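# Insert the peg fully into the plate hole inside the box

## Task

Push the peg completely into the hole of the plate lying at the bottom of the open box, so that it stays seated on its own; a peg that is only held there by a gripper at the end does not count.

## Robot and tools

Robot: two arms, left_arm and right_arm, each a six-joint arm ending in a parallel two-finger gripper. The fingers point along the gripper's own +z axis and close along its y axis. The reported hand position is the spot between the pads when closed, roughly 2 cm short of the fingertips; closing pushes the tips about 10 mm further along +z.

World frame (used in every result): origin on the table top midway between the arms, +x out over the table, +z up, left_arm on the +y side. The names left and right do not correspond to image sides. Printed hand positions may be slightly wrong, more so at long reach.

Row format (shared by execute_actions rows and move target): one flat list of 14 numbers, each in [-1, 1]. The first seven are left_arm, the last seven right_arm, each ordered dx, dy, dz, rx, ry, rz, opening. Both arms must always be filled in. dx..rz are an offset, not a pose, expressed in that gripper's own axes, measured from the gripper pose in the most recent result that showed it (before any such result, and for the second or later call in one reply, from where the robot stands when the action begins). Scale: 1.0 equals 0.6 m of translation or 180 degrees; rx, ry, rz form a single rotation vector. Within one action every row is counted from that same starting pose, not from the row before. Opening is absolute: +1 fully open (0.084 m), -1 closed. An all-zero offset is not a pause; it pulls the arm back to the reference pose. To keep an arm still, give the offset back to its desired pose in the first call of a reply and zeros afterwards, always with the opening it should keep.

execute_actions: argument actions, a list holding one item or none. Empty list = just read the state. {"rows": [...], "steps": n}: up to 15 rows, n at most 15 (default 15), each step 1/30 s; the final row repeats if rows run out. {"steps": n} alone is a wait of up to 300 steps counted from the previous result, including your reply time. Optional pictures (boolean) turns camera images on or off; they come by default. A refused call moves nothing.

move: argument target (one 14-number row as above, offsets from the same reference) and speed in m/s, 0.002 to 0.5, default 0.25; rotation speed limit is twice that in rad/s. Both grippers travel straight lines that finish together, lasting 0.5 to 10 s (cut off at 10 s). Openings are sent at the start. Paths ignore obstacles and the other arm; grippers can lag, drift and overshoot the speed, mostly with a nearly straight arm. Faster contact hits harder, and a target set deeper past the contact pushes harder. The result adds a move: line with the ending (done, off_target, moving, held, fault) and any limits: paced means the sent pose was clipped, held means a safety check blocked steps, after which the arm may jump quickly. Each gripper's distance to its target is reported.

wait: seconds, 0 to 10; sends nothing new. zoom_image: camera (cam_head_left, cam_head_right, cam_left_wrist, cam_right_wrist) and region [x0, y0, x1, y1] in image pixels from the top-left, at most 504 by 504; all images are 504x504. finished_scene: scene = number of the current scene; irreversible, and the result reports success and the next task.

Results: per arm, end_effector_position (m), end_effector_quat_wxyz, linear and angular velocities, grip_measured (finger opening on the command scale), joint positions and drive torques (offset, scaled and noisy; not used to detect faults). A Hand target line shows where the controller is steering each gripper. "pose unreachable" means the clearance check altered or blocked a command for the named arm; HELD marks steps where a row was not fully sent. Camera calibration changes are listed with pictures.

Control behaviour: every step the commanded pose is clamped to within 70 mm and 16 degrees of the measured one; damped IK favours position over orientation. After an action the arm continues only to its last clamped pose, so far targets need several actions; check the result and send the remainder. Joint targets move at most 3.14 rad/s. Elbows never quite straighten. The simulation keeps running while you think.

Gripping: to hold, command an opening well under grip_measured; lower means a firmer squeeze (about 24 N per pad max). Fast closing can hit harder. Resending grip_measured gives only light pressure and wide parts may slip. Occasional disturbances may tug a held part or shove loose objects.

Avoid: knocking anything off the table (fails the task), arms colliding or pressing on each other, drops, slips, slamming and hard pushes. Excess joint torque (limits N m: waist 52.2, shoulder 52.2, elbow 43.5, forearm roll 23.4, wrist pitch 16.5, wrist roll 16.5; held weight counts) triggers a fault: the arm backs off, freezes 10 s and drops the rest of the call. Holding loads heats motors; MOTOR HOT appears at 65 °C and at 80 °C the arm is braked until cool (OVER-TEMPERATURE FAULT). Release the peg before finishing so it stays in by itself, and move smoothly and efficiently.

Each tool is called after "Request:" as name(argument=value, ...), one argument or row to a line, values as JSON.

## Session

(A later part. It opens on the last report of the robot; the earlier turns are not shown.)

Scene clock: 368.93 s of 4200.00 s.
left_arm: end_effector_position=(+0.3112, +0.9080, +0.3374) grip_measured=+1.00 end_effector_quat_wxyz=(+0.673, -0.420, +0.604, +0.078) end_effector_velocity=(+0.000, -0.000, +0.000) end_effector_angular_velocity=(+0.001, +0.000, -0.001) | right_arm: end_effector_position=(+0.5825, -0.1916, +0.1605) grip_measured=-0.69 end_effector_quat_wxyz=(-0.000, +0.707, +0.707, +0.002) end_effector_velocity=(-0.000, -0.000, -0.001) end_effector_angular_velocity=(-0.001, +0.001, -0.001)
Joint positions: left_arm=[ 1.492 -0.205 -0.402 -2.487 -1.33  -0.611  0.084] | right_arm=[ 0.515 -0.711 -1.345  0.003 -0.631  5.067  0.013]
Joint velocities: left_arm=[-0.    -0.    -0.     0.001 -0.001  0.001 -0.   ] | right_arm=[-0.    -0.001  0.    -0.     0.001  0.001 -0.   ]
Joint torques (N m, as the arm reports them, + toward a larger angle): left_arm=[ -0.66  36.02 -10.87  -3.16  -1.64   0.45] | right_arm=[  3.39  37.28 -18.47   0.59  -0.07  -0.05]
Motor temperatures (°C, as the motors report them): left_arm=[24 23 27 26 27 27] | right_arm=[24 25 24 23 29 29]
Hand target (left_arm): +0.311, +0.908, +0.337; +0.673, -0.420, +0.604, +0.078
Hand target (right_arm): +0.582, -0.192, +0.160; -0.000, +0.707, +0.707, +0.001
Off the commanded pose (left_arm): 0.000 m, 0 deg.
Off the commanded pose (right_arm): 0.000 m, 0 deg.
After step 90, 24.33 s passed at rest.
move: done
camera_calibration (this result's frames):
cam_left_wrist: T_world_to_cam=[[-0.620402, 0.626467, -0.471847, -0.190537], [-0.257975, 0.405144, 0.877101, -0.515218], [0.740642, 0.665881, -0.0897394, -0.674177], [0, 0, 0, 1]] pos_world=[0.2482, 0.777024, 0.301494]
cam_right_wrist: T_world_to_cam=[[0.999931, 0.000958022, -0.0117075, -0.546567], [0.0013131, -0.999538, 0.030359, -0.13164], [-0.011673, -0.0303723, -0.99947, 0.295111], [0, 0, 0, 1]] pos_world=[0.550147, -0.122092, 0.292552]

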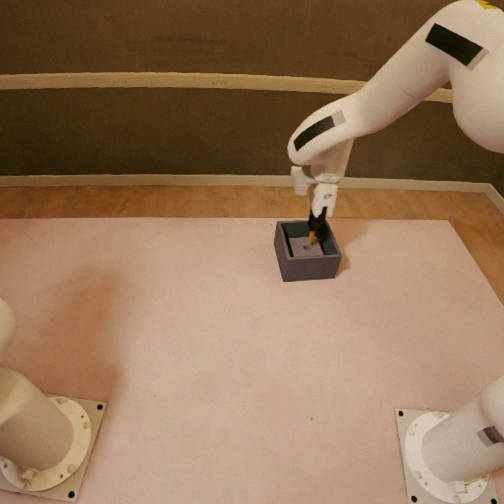

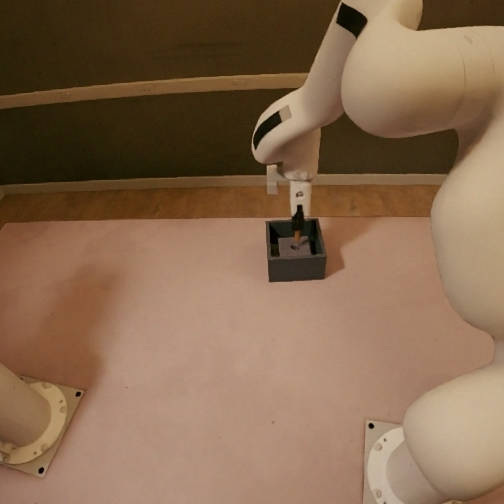

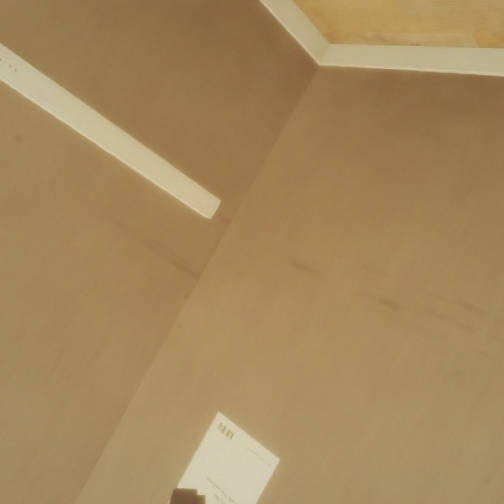

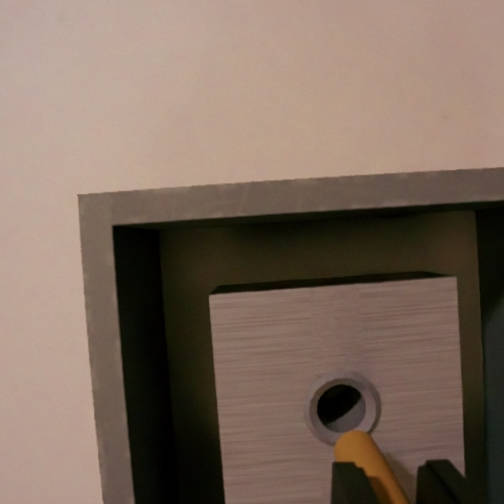

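Request:
move(
  target=[0,0,0,0,0,0,1, -0.0025,0.0052,0.0758,0,0,0,-1],
  speed=0.06,
)

Scene clock: 399.27 s of 4200.00 s.
left_arm: end_effector_position=(+0.3112, +0.9080, +0.3374) grip_measured=+1.00 end_effector_quat_wxyz=(+0.673, -0.420, +0.604, +0.078) end_effector_velocity=(+0.000, -0.000, -0.000) end_effector_angular_velocity=(-0.000, -0.000, -0.002) | right_arm: end_effector_position=(+0.5856, -0.1929, +0.1152) grip_measured=-0.69 end_effector_quat_wxyz=(-0.000, +0.707, +0.707, +0.002) end_effector_velocity=(+0.000, +0.000, -0.000) end_effector_angular_velocity=(+0.000, +0.000, +0.000)
Joint positions: left_arm=[ 1.492 -0.205 -0.402 -2.487 -1.33  -0.611  0.084] | right_arm=[ 0.512 -0.785 -1.349  0.004 -0.561  5.062  0.014]
Joint velocities: left_arm=[ 0.     0.     0.     0.002 -0.    -0.     0.   ] | right_arm=[ 0.    -0.    -0.001  0.    -0.    -0.     0.   ]
Joint torques (N m, as the arm reports them, + toward a larger angle): left_arm=[ -1.09  35.66 -10.72  -3.09  -1.66   0.44] | right_arm=[  1.49  25.24 -11.16   0.32   2.04  -0.12]
Motor temperatures (°C, as the motors report them): left_arm=[24 23 27 26 27 27] | right_arm=[24 25 24 23 29 29]
Hand target (left_arm): +0.311, +0.908, +0.337; +0.673, -0.420, +0.604, +0.078
Hand target (right_arm): +0.586, -0.193, +0.115; -0.000, +0.707, +0.707, +0.002
Off the commanded pose (left_arm): 0.000 m, 0 deg.
Off the commanded pose (right_arm): 0.000 m, 0 deg.
After step 90, 26.23 s passed at rest.
move: done
camera_calibration (this result's frames):
cam_left_wrist: T_world_to_cam=[[-0.620402, 0.626467, -0.471847, -0.190537], [-0.257975, 0.405144, 0.877101, -0.515218], [0.740641, 0.665881, -0.0897395, -0.674177], [0, 0, 0, 1]] pos_world=[0.2482, 0.777024, 0.301494]
cam_right_wrist: T_world_to_cam=[[0.999929, 0.00104258, -0.0119083, -0.55011], [0.00140332, -0.999539, 0.0303251, -0.131653], [-0.0118712, -0.0303397, -0.999469, 0.249932], [0, 0, 0, 1]] pos_world=[0.553222, -0.123436, 0.247241]

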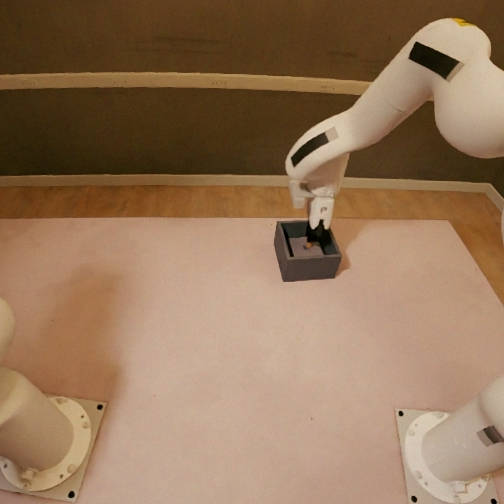

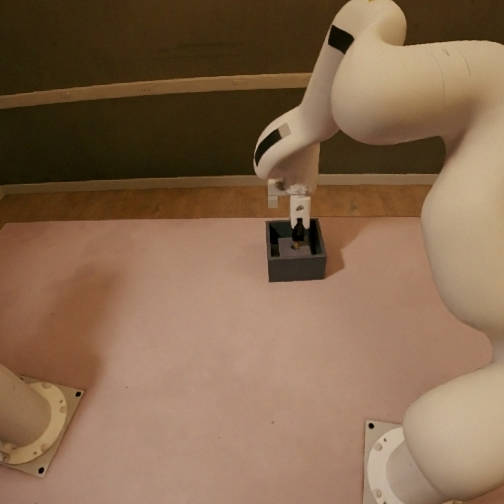

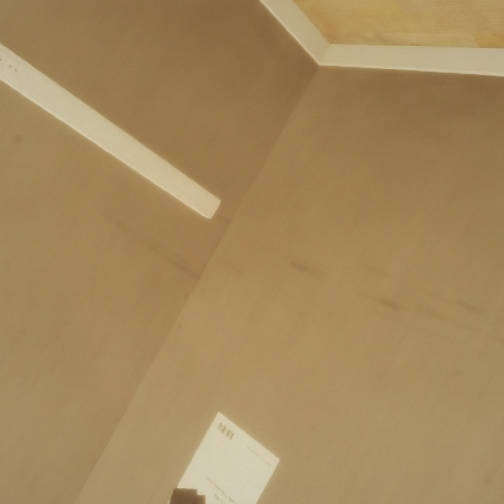

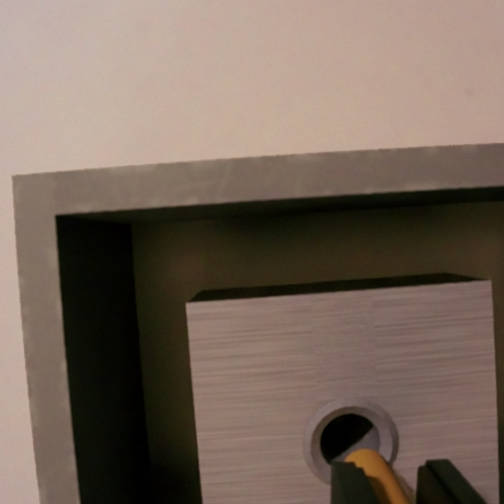

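Request:
zoom_image(
  camera="cam_right_wrist",
  region=[260, 360, 460, 504],
)

Region (260, 360, 460, 504) of cam_right_wrist's 504x504 image, scaled by 2.520, with more detail than that image has; it fills the top 363 rows of this view, and the rest is white.

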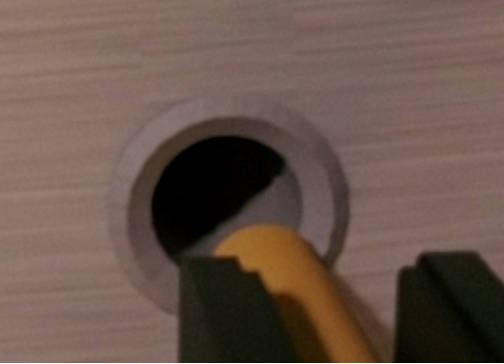

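Request:
move(
  target=[0,0,0,0,0,0,1, 0,0,-0.0333,0,0,0,-1],
  speed=0.05,
)

Scene clock: 429.03 s of 4200.00 s.
left_arm: end_effector_position=(+0.3112, +0.9080, +0.3374) grip_measured=+1.00 end_effector_quat_wxyz=(+0.673, -0.420, +0.604, +0.078) end_effector_velocity=(-0.000, +0.000, +0.000) end_effector_angular_velocity=(+0.001, +0.001, +0.001) | right_arm: end_effector_position=(+0.5855, -0.1930, +0.1350) grip_measured=-0.69 end_effector_quat_wxyz=(-0.000, +0.707, +0.707, +0.001) end_effector_velocity=(-0.000, +0.000, +0.001) end_effector_angular_velocity=(+0.000, +0.000, +0.001)
Joint positions: left_arm=[ 1.492 -0.205 -0.402 -2.487 -1.33  -0.611  0.084] | right_arm=[ 0.511 -0.754 -1.349  0.003 -0.593  5.063  0.014]
Joint velocities: left_arm=[-0.     0.    -0.    -0.001 -0.     0.001  0.   ] | right_arm=[ 0.     0.001 -0.     0.001 -0.001 -0.001 -0.   ]
Joint torques (N m, as the arm reports them, + toward a larger angle): left_arm=[ -1.22  35.88 -10.82  -3.03  -1.6    0.5 ] | right_arm=[  3.65  39.71 -18.66   0.97  -0.14  -0.16]
Motor temperatures (°C, as the motors report them): left_arm=[24 23 27 26 27 27] | right_arm=[24 25 24 23 29 29]
Hand target (left_arm): +0.311, +0.908, +0.337; +0.673, -0.420, +0.604, +0.078
Hand target (right_arm): +0.586, -0.193, +0.135; -0.000, +0.707, +0.707, +0.002
Off the commanded pose (left_arm): 0.000 m, 0 deg.
Off the commanded pose (right_arm): 0.000 m, 0 deg.
After step 90, 26.00 s passed at rest.
move: done
camera_calibration (this result's frames):
cam_left_wrist: T_world_to_cam=[[-0.620402, 0.626467, -0.471847, -0.190537], [-0.257975, 0.405144, 0.877101, -0.515218], [0.740641, 0.665881, -0.0897395, -0.674177], [0, 0, 0, 1]] pos_world=[0.2482, 0.777024, 0.301494]
cam_right_wrist: T_world_to_cam=[[0.999926, 0.00101234, -0.0121488, -0.549765], [0.00138208, -0.999535, 0.0304651, -0.132365], [-0.0121123, -0.0304797, -0.999462, 0.269826], [0, 0, 0, 1]] pos_world=[0.553175, -0.123523, 0.267035]

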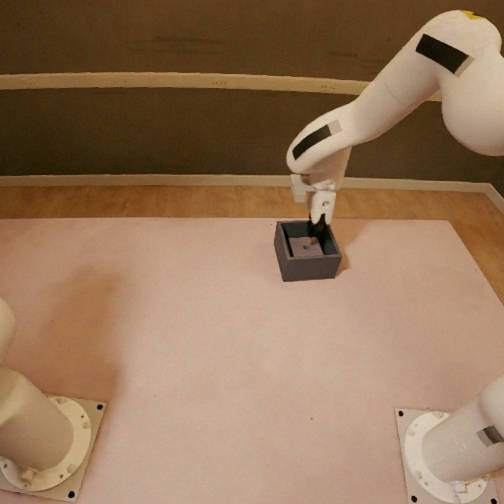

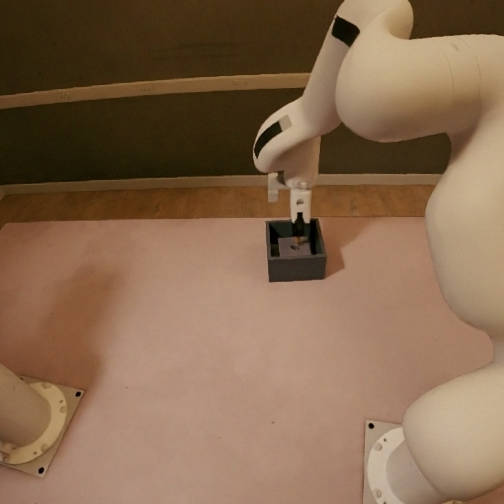

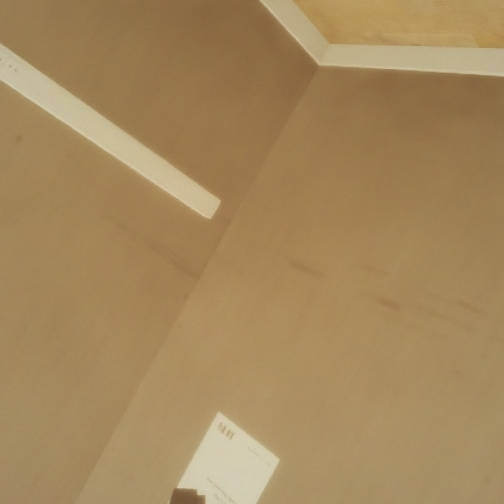

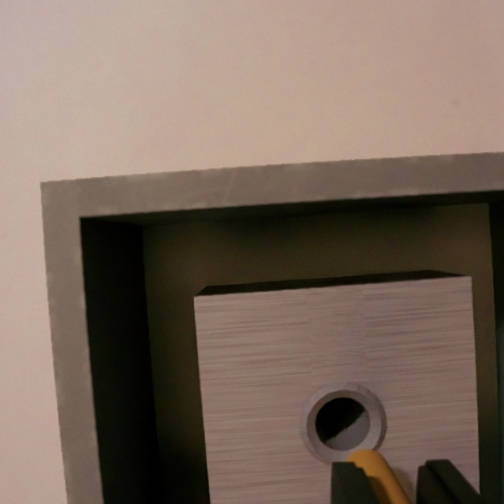

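Request:
zoom_image(
  camera="cam_right_wrist",
  region=[270, 350, 430, 504],
)

Region (270, 350, 430, 504) of cam_right_wrist's 504x504 image, scaled by 3.150, with more detail than that image has; it fills the top 485 rows of this view, and the rest is white.

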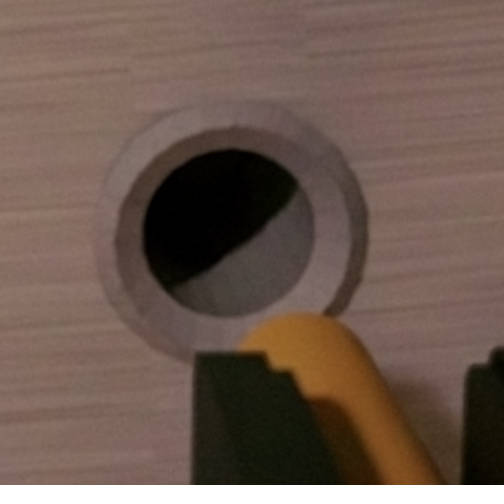

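Request:
move(
  target=[0,0,0,0,0,0,1, 0.01417,-0.0075,0,0,0,0,-1],
  speed=0.05,
)

Scene clock: 457.97 s of 4200.00 s.
left_arm: end_effector_position=(+0.3112, +0.9080, +0.3374) grip_measured=+1.00 end_effector_quat_wxyz=(+0.673, -0.420, +0.604, +0.078) end_effector_velocity=(+0.000, -0.000, -0.000) end_effector_angular_velocity=(+0.000, +0.001, -0.000) | right_arm: end_effector_position=(+0.5810, -0.1845, +0.1350) grip_measured=-0.69 end_effector_quat_wxyz=(-0.000, +0.707, +0.707, +0.001) end_effector_velocity=(-0.000, +0.000, -0.000) end_effector_angular_velocity=(+0.000, +0.000, -0.002)
Joint positions: left_arm=[ 1.492 -0.205 -0.402 -2.487 -1.33  -0.611  0.084] | right_arm=[ 0.527 -0.752 -1.345  0.004 -0.591  5.078  0.014]
Joint velocities: left_arm=[-0.     0.     0.    -0.     0.     0.001 -0.   ] | right_arm=[0.001 0.    0.001 0.    0.    0.002 0.   ]
Joint torques (N m, as the arm reports them, + toward a larger angle): left_arm=[ -1.15  36.23 -10.72  -3.01  -1.61   0.51] | right_arm=[  3.45  37.36 -18.83   0.52  -0.02  -0.05]
Motor temperatures (°C, as the motors report them): left_arm=[24 23 27 26 27 27] | right_arm=[24 25 24 23 29 29]
Hand target (left_arm): +0.311, +0.908, +0.337; +0.673, -0.420, +0.604, +0.078
Hand target (right_arm): +0.581, -0.184, +0.135; -0.000, +0.707, +0.707, +0.001
Off the commanded pose (left_arm): 0.000 m, 0 deg.
Off the commanded pose (right_arm): 0.000 m, 0 deg.
After step 90, 25.23 s passed at rest.
move: done
camera_calibration (this result's frames):
cam_left_wrist: T_world_to_cam=[[-0.620402, 0.626467, -0.471847, -0.190537], [-0.257975, 0.405144, 0.877102, -0.515218], [0.740641, 0.665881, -0.0897395, -0.674177], [0, 0, 0, 1]] pos_world=[0.2482, 0.777024, 0.301494]
cam_right_wrist: T_world_to_cam=[[0.999926, 0.00100647, -0.0121549, -0.545315], [0.00137565, -0.999537, 0.0304032, -0.123881], [-0.0121187, -0.0304176, -0.999464, 0.270074], [0, 0, 0, 1]] pos_world=[0.548718, -0.11506, 0.267068]

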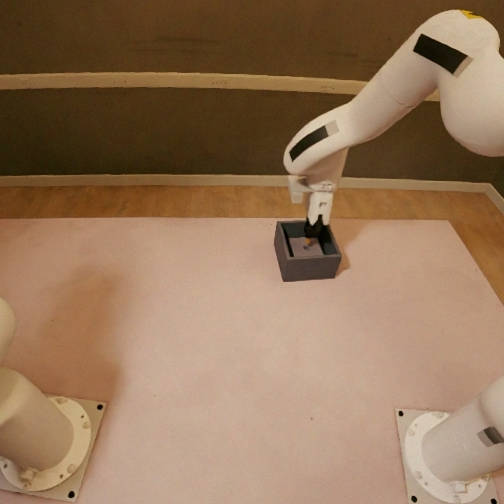

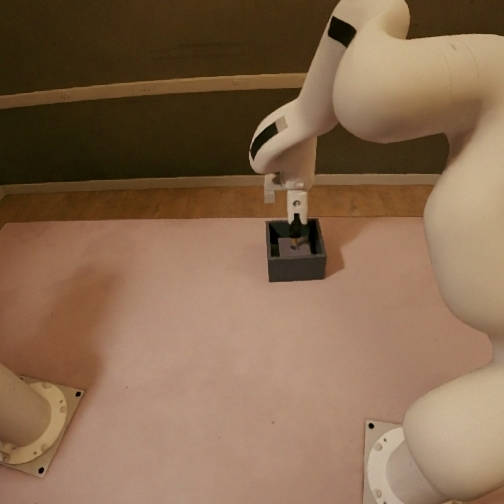

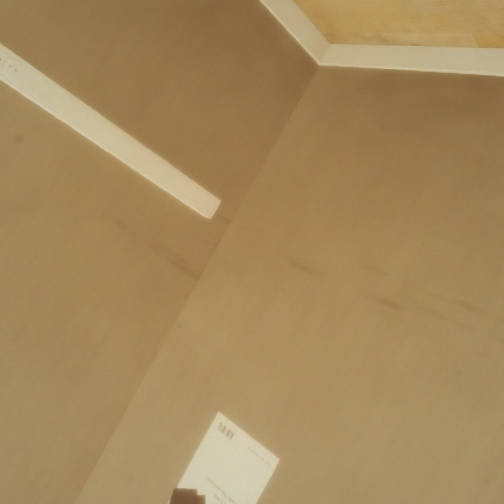

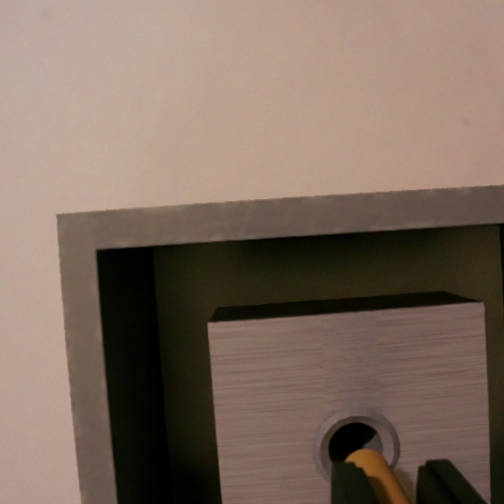

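Request:
move(
  target=[0,0,0,0,0,0,1, 0,0,0.0583,0,0,0,-1],
  speed=0.03,
)

Scene clock: 464.43 s of 4200.00 s.
left_arm: end_effector_position=(+0.3112, +0.9080, +0.3374) grip_measured=+1.00 end_effector_quat_wxyz=(+0.673, -0.420, +0.604, +0.078) end_effector_velocity=(+0.000, -0.000, +0.000) end_effector_angular_velocity=(+0.001, -0.001, -0.001) | right_arm: end_effector_position=(+0.5811, -0.1844, +0.1001) grip_measured=-0.69 end_effector_quat_wxyz=(-0.000, +0.707, +0.707, +0.002) end_effector_velocity=(+0.001, +0.000, +0.000) end_effector_angular_velocity=(+0.001, -0.002, +0.001)
Joint positions: left_arm=[ 1.492 -0.205 -0.402 -2.487 -1.33  -0.611  0.084] | right_arm=[ 0.527 -0.807 -1.345  0.004 -0.535  5.077  0.014]
Joint velocities: left_arm=[ 0.    -0.     0.     0.001 -0.002 -0.     0.   ] | right_arm=[-0.    -0.    -0.001  0.001  0.002 -0.002  0.   ]
Joint torques (N m, as the arm reports them, + toward a larger angle): left_arm=[ -0.97  35.8  -10.88  -3.01  -1.63   0.5 ] | right_arm=[  2.74  39.11 -17.34   0.78  -0.02  -0.2 ]
Motor temperatures (°C, as the motors report them): left_arm=[24 23 27 26 27 27] | right_arm=[24 25 24 23 29 29]
Hand target (left_arm): +0.311, +0.908, +0.337; +0.673, -0.420, +0.604, +0.078
Hand target (right_arm): +0.581, -0.184, +0.100; -0.000, +0.707, +0.707, +0.001
Off the commanded pose (left_arm): 0.000 m, 0 deg.
Off the commanded pose (right_arm): 0.000 m, 0 deg.
After step 90, 2.03 s passed at rest.
move: done
camera_calibration (this result's frames):
cam_left_wrist: T_world_to_cam=[[-0.620402, 0.626467, -0.471847, -0.190537], [-0.257975, 0.405144, 0.877101, -0.515219], [0.740641, 0.665881, -0.0897397, -0.674177], [0, 0, 0, 1]] pos_world=[0.2482, 0.777024, 0.301494]
cam_right_wrist: T_world_to_cam=[[0.999926, 0.0010575, -0.0120871, -0.545742], [0.00142325, -0.99954, 0.0302911, -0.122706], [-0.0120495, -0.030306, -0.999468, 0.235179], [0, 0, 0, 1]] pos_world=[0.54871, -0.114945, 0.232175]

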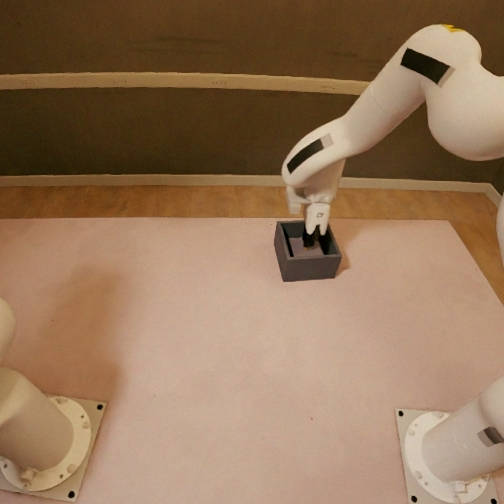

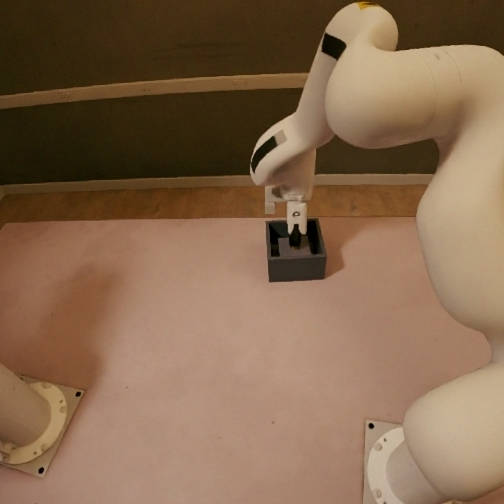

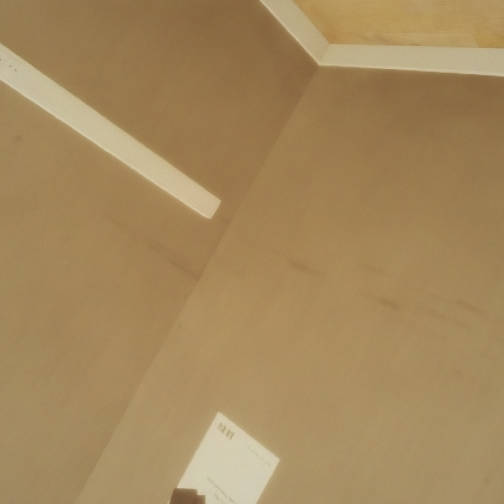

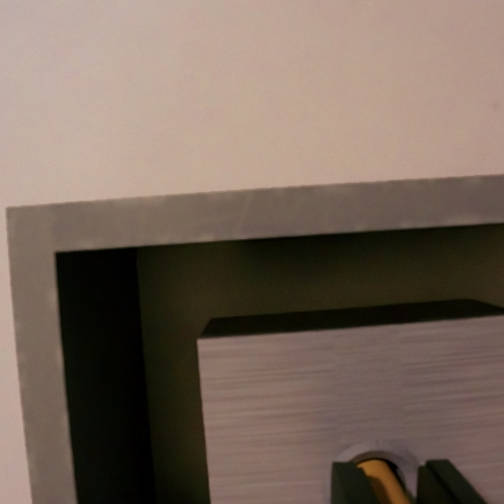

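Request:
move(
  target=[0,0,0,0,0,0,1, 0,0,0.0267,0,0,0,-1],
  speed=0.03,
)

Scene clock: 469.47 s of 4200.00 s.
left_arm: end_effector_position=(+0.3112, +0.9080, +0.3374) grip_measured=+1.00 end_effector_quat_wxyz=(+0.673, -0.420, +0.604, +0.078) end_effector_velocity=(+0.000, -0.000, -0.000) end_effector_angular_velocity=(-0.001, +0.000, -0.001) | right_arm: end_effector_position=(+0.5811, -0.1843, +0.0842) grip_measured=-0.69 end_effector_quat_wxyz=(-0.000, +0.707, +0.707, +0.002) end_effector_velocity=(+0.001, +0.000, +0.000) end_effector_angular_velocity=(+0.000, -0.002, +0.000)
Joint positions: left_arm=[ 1.492 -0.205 -0.402 -2.487 -1.33  -0.611  0.084] | right_arm=[ 0.527 -0.834 -1.348  0.004 -0.511  5.077  0.014]
Joint velocities: left_arm=[ 0.    -0.    -0.     0.001  0.001 -0.001 -0.   ] | right_arm=[-0.    -0.001 -0.001 -0.001  0.001  0.    -0.   ]
Joint torques (N m, as the arm reports them, + toward a larger angle): left_arm=[ -0.59  35.62 -10.88  -3.18  -1.63   0.52] | right_arm=[  3.92  38.14 -17.17   0.57  -0.08  -0.17]
Motor temperatures (°C, as the motors report them): left_arm=[24 23 27 26 27 27] | right_arm=[24 25 24 23 29 29]
Hand target (left_arm): +0.311, +0.908, +0.337; +0.673, -0.420, +0.604, +0.078
Hand target (right_arm): +0.581, -0.184, +0.084; -0.000, +0.707, +0.707, +0.002
Off the commanded pose (left_arm): 0.000 m, 0 deg.
Off the commanded pose (right_arm): 0.000 m, 0 deg.
After step 90, 1.23 s passed at rest.
move: done
camera_calibration (this result's frames):
cam_left_wrist: T_world_to_cam=[[-0.620402, 0.626467, -0.471847, -0.190537], [-0.257975, 0.405144, 0.877101, -0.515219], [0.740641, 0.665881, -0.0897396, -0.674177], [0, 0, 0, 1]] pos_world=[0.2482, 0.777024, 0.301494]
cam_right_wrist: T_world_to_cam=[[0.999927, 0.00107789, -0.0120107, -0.545957], [0.0014405, -0.999542, 0.0302229, -0.122162], [-0.0119726, -0.030238, -0.999471, 0.219234], [0, 0, 0, 1]] pos_world=[0.548718, -0.114888, 0.216253]

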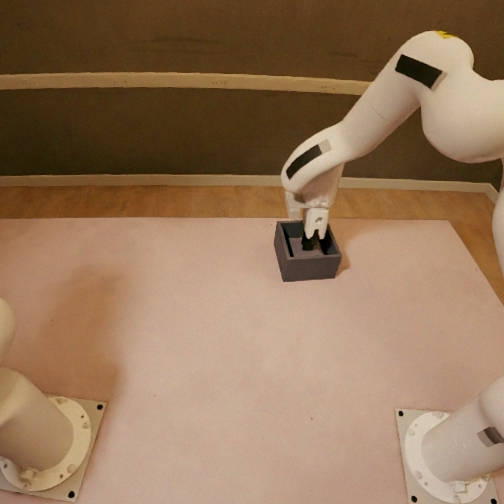

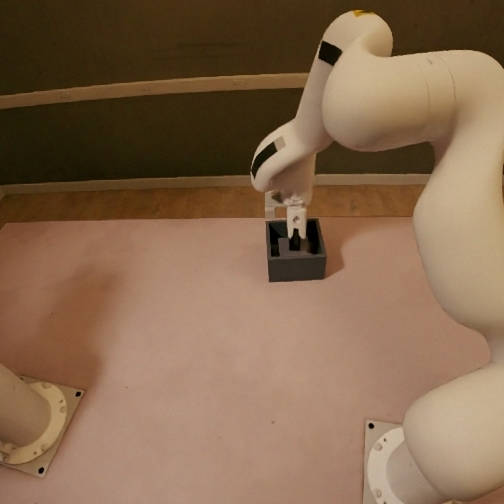

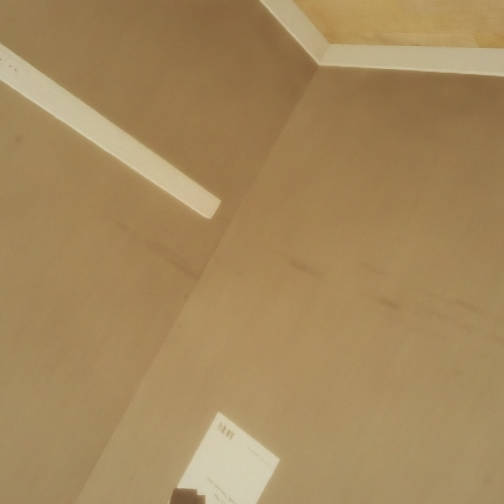

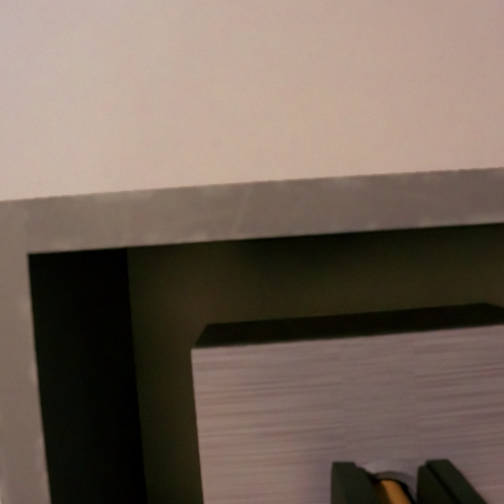

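Request:
execute_actions(
  actions=[
    {"rows": [[0,0,0,0,0,0,1, 0,0,0,0,0,0,-0.62],[0,0,0,0,0,0,1, 0,0,0,0,0,0,-0.58],[0,0,0,0,0,0,1, 0,0,0,0,0,0,-0.54],[0,0,0,0,0,0,1, 0,0,0,0,0,0,-0.5],[0,0,0,0,0,0,1, 0,0,0,0,0,0,-0.4],[0,0,0,0,0,0,1, 0,0,0,0,0,0,-0.3],[0,0,0,0,0,0,1, 0,0,0,0,0,0,-0.2]], "steps": 15},
  ],
)

Scene clock: 474.50 s of 4200.00 s.
left_arm: end_effector_position=(+0.3112, +0.9080, +0.3374) grip_measured=+1.00 end_effector_quat_wxyz=(+0.673, -0.420, +0.604, +0.078) end_effector_velocity=(+0.000, +0.000, +0.000) end_effector_angular_velocity=(+0.000, -0.000, +0.000) | right_arm: end_effector_position=(+0.5811, -0.1843, +0.0842) grip_measured=-0.22 end_effector_quat_wxyz=(-0.000, +0.707, +0.707, +0.002) end_effector_velocity=(-0.000, -0.000, +0.000) end_effector_angular_velocity=(-0.000, -0.000, +0.000)
Joint positions: left_arm=[ 1.492 -0.205 -0.402 -2.487 -1.33  -0.611  0.084] | right_arm=[ 0.527 -0.834 -1.348  0.004 -0.511  5.077  0.035]
Joint velocities: left_arm=[-0.    -0.    -0.    -0.001  0.     0.    -0.   ] | right_arm=[-0.  0.  0. -0.  0.  0.  0.]
Joint torques (N m, as the arm reports them, + toward a larger angle): left_arm=[ -1.18  35.71 -10.96  -2.87  -1.55   0.49] | right_arm=[  4.34  40.11 -17.5    0.35  -0.06  -0.08]
Motor temperatures (°C, as the motors report them): left_arm=[24 23 27 26 27 27] | right_arm=[24 25 24 23 29 29]
Hand target (left_arm): +0.311, +0.908, +0.337; +0.673, -0.420, +0.604, +0.078
Hand target (right_arm): +0.581, -0.184, +0.084; -0.000, +0.707, +0.707, +0.002
Off the commanded pose (left_arm): 0.000 m, 0 deg.
Off the commanded pose (right_arm): 0.000 m, 0 deg.
Steps of this call (steps 1 to 90: nothing new was sent; then 1.53 s passed at rest; steps 91 to 105: all 15 steps of this action). Readings (end_effector_position):
91: left_arm (+0.3112, +0.9080, +0.3374) | right_arm (+0.5810, -0.1844, +0.0841)
92: left_arm (+0.3112, +0.9080, +0.3374) | right_arm (+0.5810, -0.1844, +0.0841)
94: left_arm (+0.3112, +0.9080, +0.3374) | right_arm (+0.5811, -0.1843, +0.0842)
98: left_arm (+0.3112, +0.9080, +0.3374) | right_arm (+0.5811, -0.1843, +0.0842)
105: the state above
camera_calibration (this result's frames):
cam_left_wrist: T_world_to_cam=[[-0.620403, 0.626467, -0.471847, -0.190537], [-0.257975, 0.405144, 0.877101, -0.515219], [0.740641, 0.665881, -0.0897397, -0.674177], [0, 0, 0, 1]] pos_world=[0.2482, 0.777024, 0.301494]
cam_right_wrist: T_world_to_cam=[[0.999927, 0.00107805, -0.0120113, -0.545956], [0.00144068, -0.999542, 0.0302232, -0.122162], [-0.0119733, -0.0302383, -0.999471, 0.219234], [0, 0, 0, 1]] pos_world=[0.548718, -0.114888, 0.216252]

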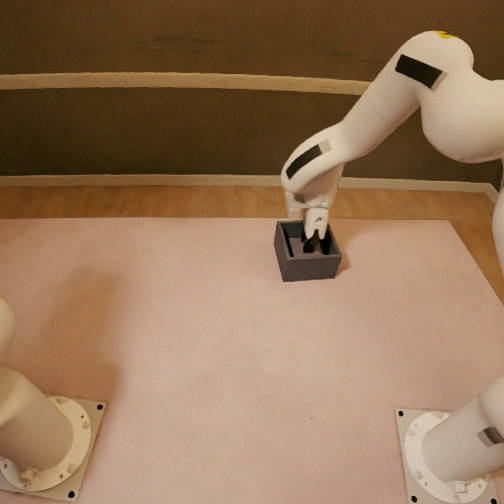

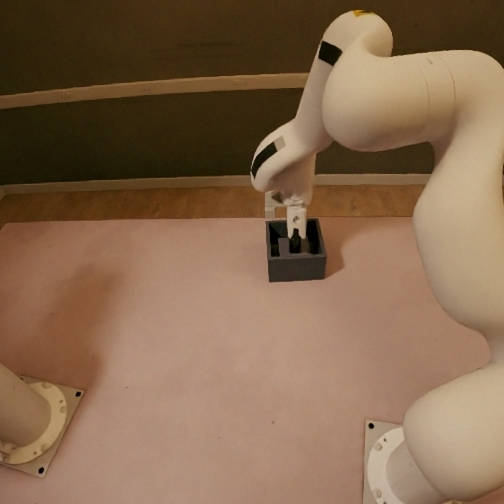

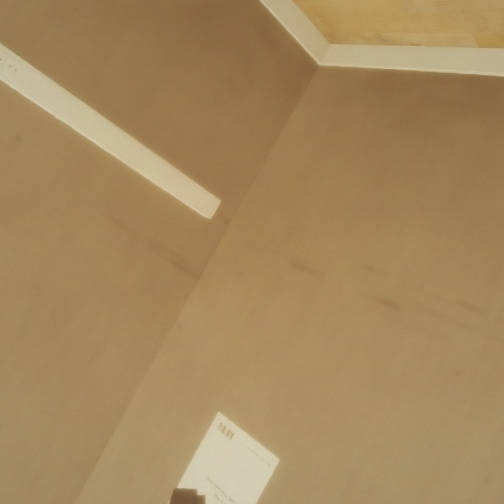

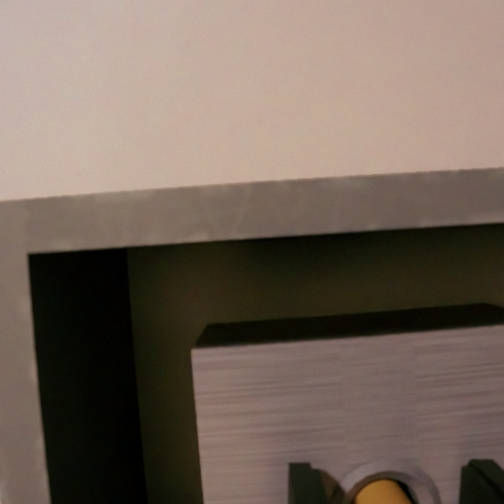

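Request:
move(
  target=[0,0,0,0,0,0,1, -0.05,0,-0.15,0,0,0,-0.2],
  speed=0.15,
)

Scene clock: 478.47 s of 4200.00 s.
left_arm: end_effector_position=(+0.3112, +0.9080, +0.3374) grip_measured=+1.00 end_effector_quat_wxyz=(+0.673, -0.420, +0.604, +0.078) end_effector_velocity=(+0.000, +0.000, +0.000) end_effector_angular_velocity=(+0.001, -0.001, -0.000) | right_arm: end_effector_position=(+0.5809, -0.2147, +0.1738) grip_measured=-0.22 end_effector_quat_wxyz=(-0.000, +0.707, +0.707, +0.001) end_effector_velocity=(+0.000, -0.000, +0.002) end_effector_angular_velocity=(+0.000, -0.001, +0.001)
Joint positions: left_arm=[ 1.492 -0.205 -0.402 -2.487 -1.33  -0.611  0.084] | right_arm=[ 0.481 -0.673 -1.316  0.003 -0.642  5.033  0.035]
Joint velocities: left_arm=[-0.    -0.    -0.     0.    -0.001 -0.    -0.   ] | right_arm=[-0.     0.003  0.     0.    -0.002 -0.002  0.   ]
Joint torques (N m, as the arm reports them, + toward a larger angle): left_arm=[ -1.07  36.08 -10.98  -3.14  -1.59   0.45] | right_arm=[  2.98  36.5  -18.82   0.53   0.    -0.05]
Motor temperatures (°C, as the motors report them): left_arm=[24 23 27 26 27 27] | right_arm=[24 25 24 23 29 29]
Hand target (left_arm): +0.311, +0.908, +0.337; +0.673, -0.420, +0.604, +0.078
Hand target (right_arm): +0.581, -0.215, +0.174; -0.000, +0.707, +0.707, +0.002
Off the commanded pose (left_arm): 0.000 m, 0 deg.
Off the commanded pose (right_arm): 0.000 m, 0 deg.
move: done
camera_calibration (this result's frames):
cam_left_wrist: T_world_to_cam=[[-0.620403, 0.626467, -0.471847, -0.190537], [-0.257975, 0.405144, 0.877101, -0.515219], [0.740641, 0.665881, -0.0897398, -0.674177], [0, 0, 0, 1]] pos_world=[0.2482, 0.777024, 0.301494]
cam_right_wrist: T_world_to_cam=[[0.99992, 0.00103831, -0.0125691, -0.544583], [0.00142475, -0.999525, 0.0307749, -0.155279], [-0.0125312, -0.0307904, -0.999447, 0.308014], [0, 0, 0, 1]] pos_world=[0.548621, -0.145156, 0.305778]

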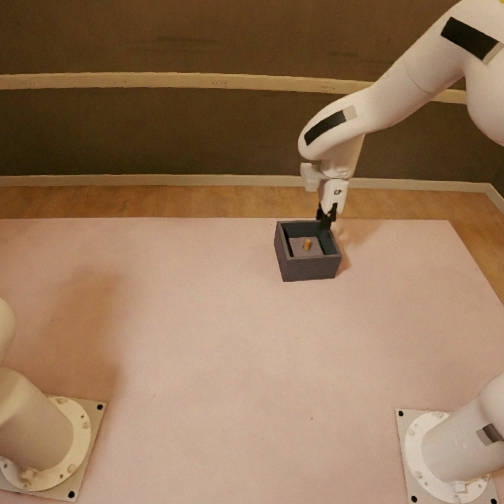

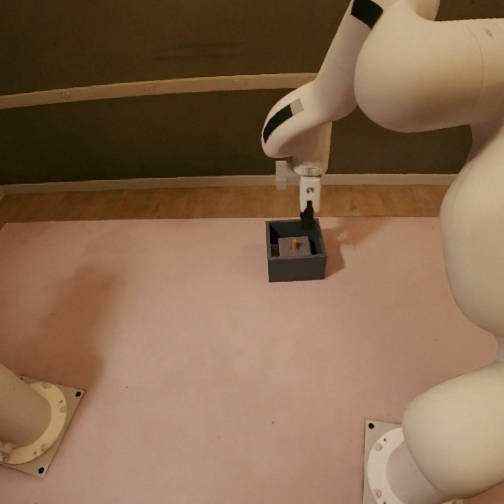

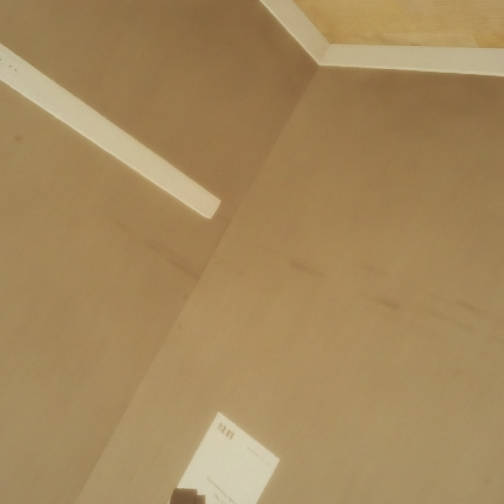

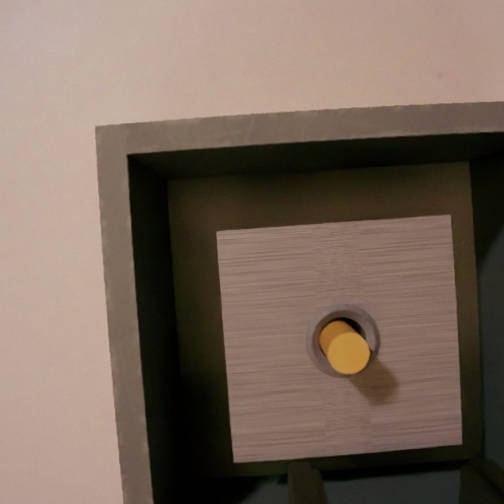

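Request:
zoom_image(
  camera="cam_right_wrist",
  region=[280, 280, 420, 420],
)

Region (280, 280, 420, 420) of cam_right_wrist's 504x504 image, scaled by 3.600, with more detail than that image has.

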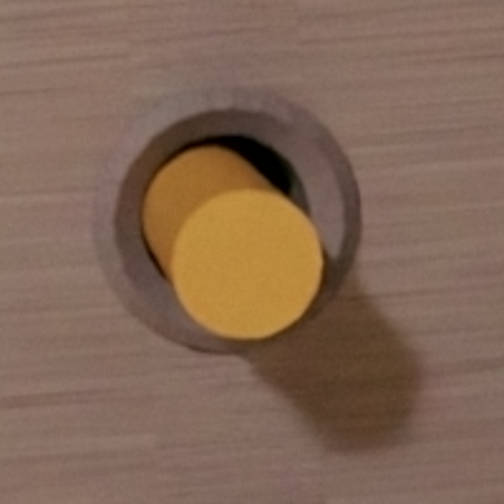

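Request:
move(
  target=[0,0,0,0,0,0,1, 0.0495,-0.0048,0.0813,0,0,0,-1],
  speed=0.1,
)

Scene clock: 514.47 s of 4200.00 s.
left_arm: end_effector_position=(+0.3112, +0.9080, +0.3374) grip_measured=+1.00 end_effector_quat_wxyz=(+0.673, -0.420, +0.604, +0.078) end_effector_velocity=(-0.000, +0.000, +0.000) end_effector_angular_velocity=(-0.001, -0.001, +0.001) | right_arm: end_effector_position=(+0.5781, -0.1848, +0.1253) grip_measured=-1.00 end_effector_quat_wxyz=(-0.000, +0.707, +0.707, +0.001) end_effector_velocity=(-0.001, +0.000, -0.002) end_effector_angular_velocity=(-0.000, +0.002, -0.001)
Joint positions: left_arm=[ 1.492 -0.205 -0.402 -2.487 -1.33  -0.611  0.084] | right_arm=[ 0.528 -0.761 -1.334  0.004 -0.571  5.079  0.   ]
Joint velocities: left_arm=[ 0.    -0.     0.    -0.    -0.001 -0.001 -0.   ] | right_arm=[ 0.001 -0.003 -0.     0.001  0.001  0.001  0.   ]
Joint torques (N m, as the arm reports them, + toward a larger angle): left_arm=[ -1.45  35.8  -10.89  -3.2   -1.59   0.53] | right_arm=[  4.72  38.62 -18.32   0.67  -0.02  -0.21]
Motor temperatures (°C, as the motors report them): left_arm=[24 23 27 26 27 27] | right_arm=[24 25 24 23 29 29]
Hand target (left_arm): +0.311, +0.908, +0.337; +0.673, -0.420, +0.604, +0.078
Hand target (right_arm): +0.578, -0.185, +0.125; -0.001, +0.707, +0.707, +0.001
Off the commanded pose (left_arm): 0.000 m, 0 deg.
Off the commanded pose (right_arm): 0.000 m, 0 deg.
After step 90, 32.07 s passed at rest.
move: done
camera_calibration (this result's frames):
cam_left_wrist: T_world_to_cam=[[-0.620403, 0.626467, -0.471847, -0.190537], [-0.257975, 0.405144, 0.877102, -0.515218], [0.740641, 0.665881, -0.0897398, -0.674177], [0, 0, 0, 1]] pos_world=[0.2482, 0.777024, 0.301494]
cam_right_wrist: T_world_to_cam=[[0.999925, 0.00101603, -0.0122391, -0.542505], [0.00138734, -0.999538, 0.0303677, -0.123856], [-0.0122025, -0.0303823, -0.999464, 0.260344], [0, 0, 0, 1]] pos_world=[0.545813, -0.115337, 0.257326]

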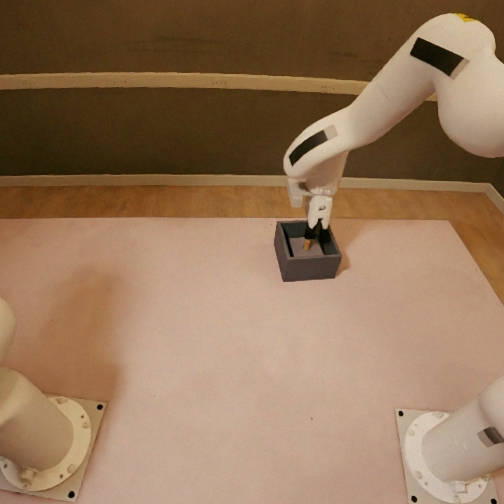

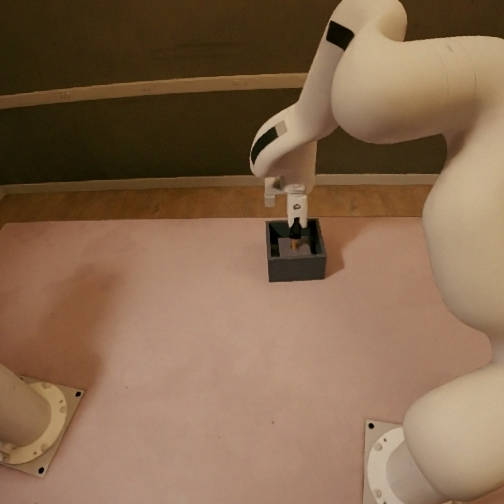

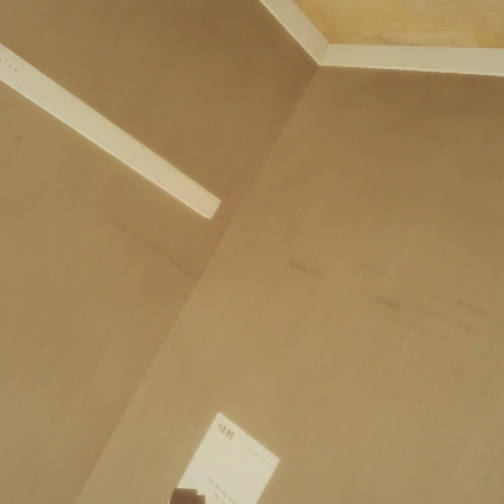

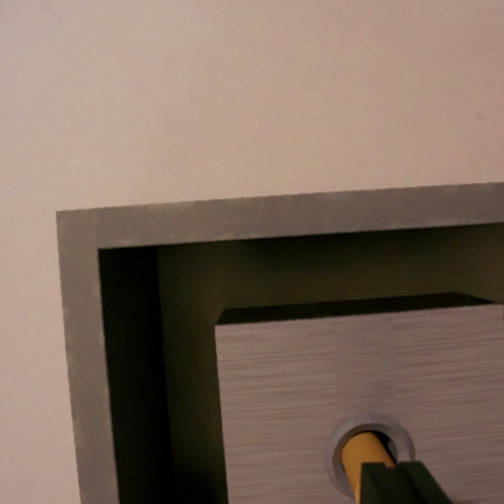

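Request:
move(
  target=[0,0,0,0,0,0,1, 0,0,0.0167,0,0,0,-1],
  speed=0.02,
)

Scene clock: 516.90 s of 4200.00 s.
left_arm: end_effector_position=(+0.3112, +0.9080, +0.3374) grip_measured=+1.00 end_effector_quat_wxyz=(+0.673, -0.420, +0.604, +0.078) end_effector_velocity=(+0.000, +0.000, +0.000) end_effector_angular_velocity=(+0.001, -0.000, +0.000) | right_arm: end_effector_position=(+0.5781, -0.1848, +0.1153) grip_measured=-1.00 end_effector_quat_wxyz=(-0.000, +0.707, +0.707, +0.001) end_effector_velocity=(+0.001, +0.000, +0.000) end_effector_angular_velocity=(+0.001, -0.002, -0.002)
Joint positions: left_arm=[ 1.492 -0.205 -0.402 -2.487 -1.33  -0.611  0.084] | right_arm=[ 0.528 -0.777 -1.334  0.004 -0.555  5.079  0.   ]
Joint velocities: left_arm=[-0.     0.    -0.    -0.    -0.001  0.001  0.   ] | right_arm=[-0.    -0.    -0.001  0.     0.001  0.001  0.   ]
Joint torques (N m, as the arm reports them, + toward a larger angle): left_arm=[ -1.35  35.87 -10.74  -3.03  -1.65   0.47] | right_arm=[  3.68  38.57 -18.27   0.21  -0.03  -0.17]
Motor temperatures (°C, as the motors report them): left_arm=[24 23 27 26 27 27] | right_arm=[24 25 24 23 29 29]
Hand target (left_arm): +0.311, +0.908, +0.337; +0.673, -0.420, +0.604, +0.078
Hand target (right_arm): +0.578, -0.185, +0.115; -0.000, +0.707, +0.707, +0.001
Off the commanded pose (left_arm): 0.000 m, 0 deg.
Off the commanded pose (right_arm): 0.000 m, 0 deg.
move: done
camera_calibration (this result's frames):
cam_left_wrist: T_world_to_cam=[[-0.620403, 0.626467, -0.471847, -0.190537], [-0.257975, 0.405144, 0.877102, -0.515218], [0.740641, 0.665881, -0.0897396, -0.674177], [0, 0, 0, 1]] pos_world=[0.2482, 0.777024, 0.301494]
cam_right_wrist: T_world_to_cam=[[0.999925, 0.00103083, -0.0121926, -0.54264], [0.0014002, -0.999539, 0.0303247, -0.123514], [-0.0121557, -0.0303395, -0.999466, 0.250377], [0, 0, 0, 1]] pos_world=[0.545816, -0.115301, 0.247373]

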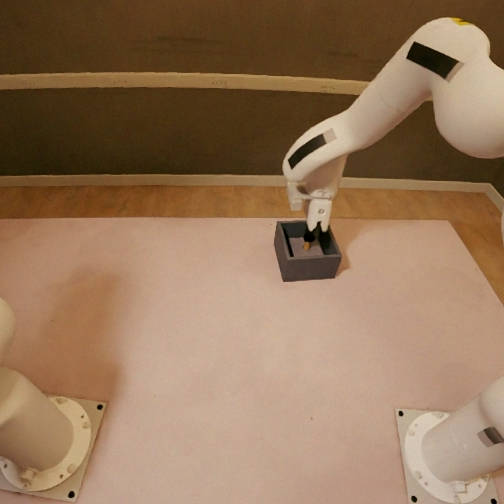

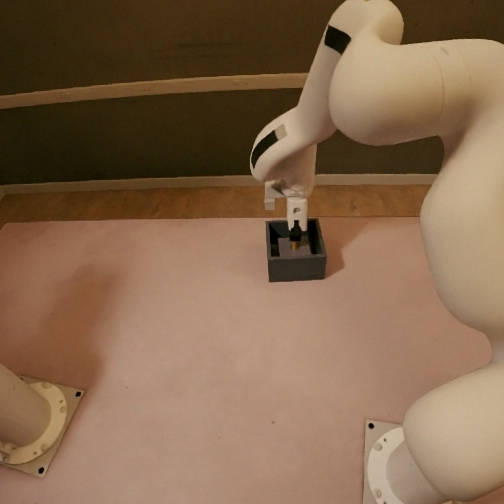

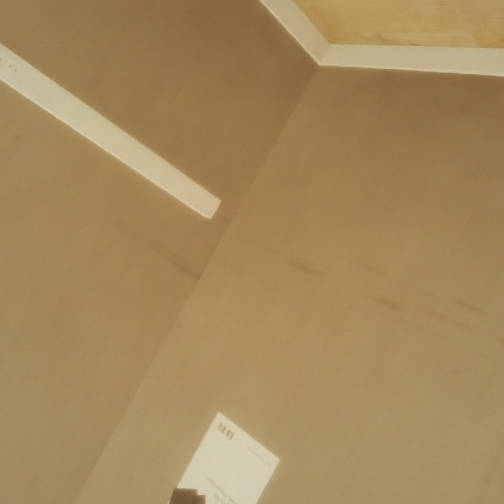

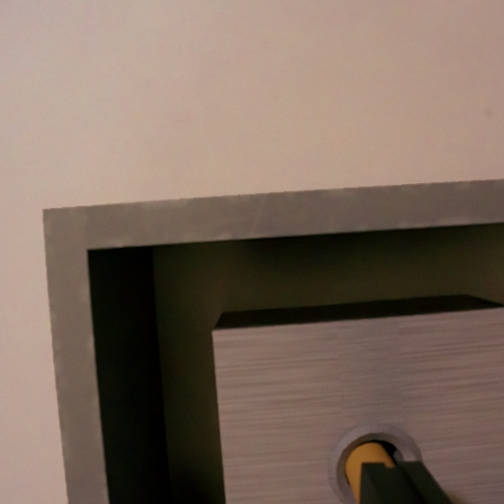

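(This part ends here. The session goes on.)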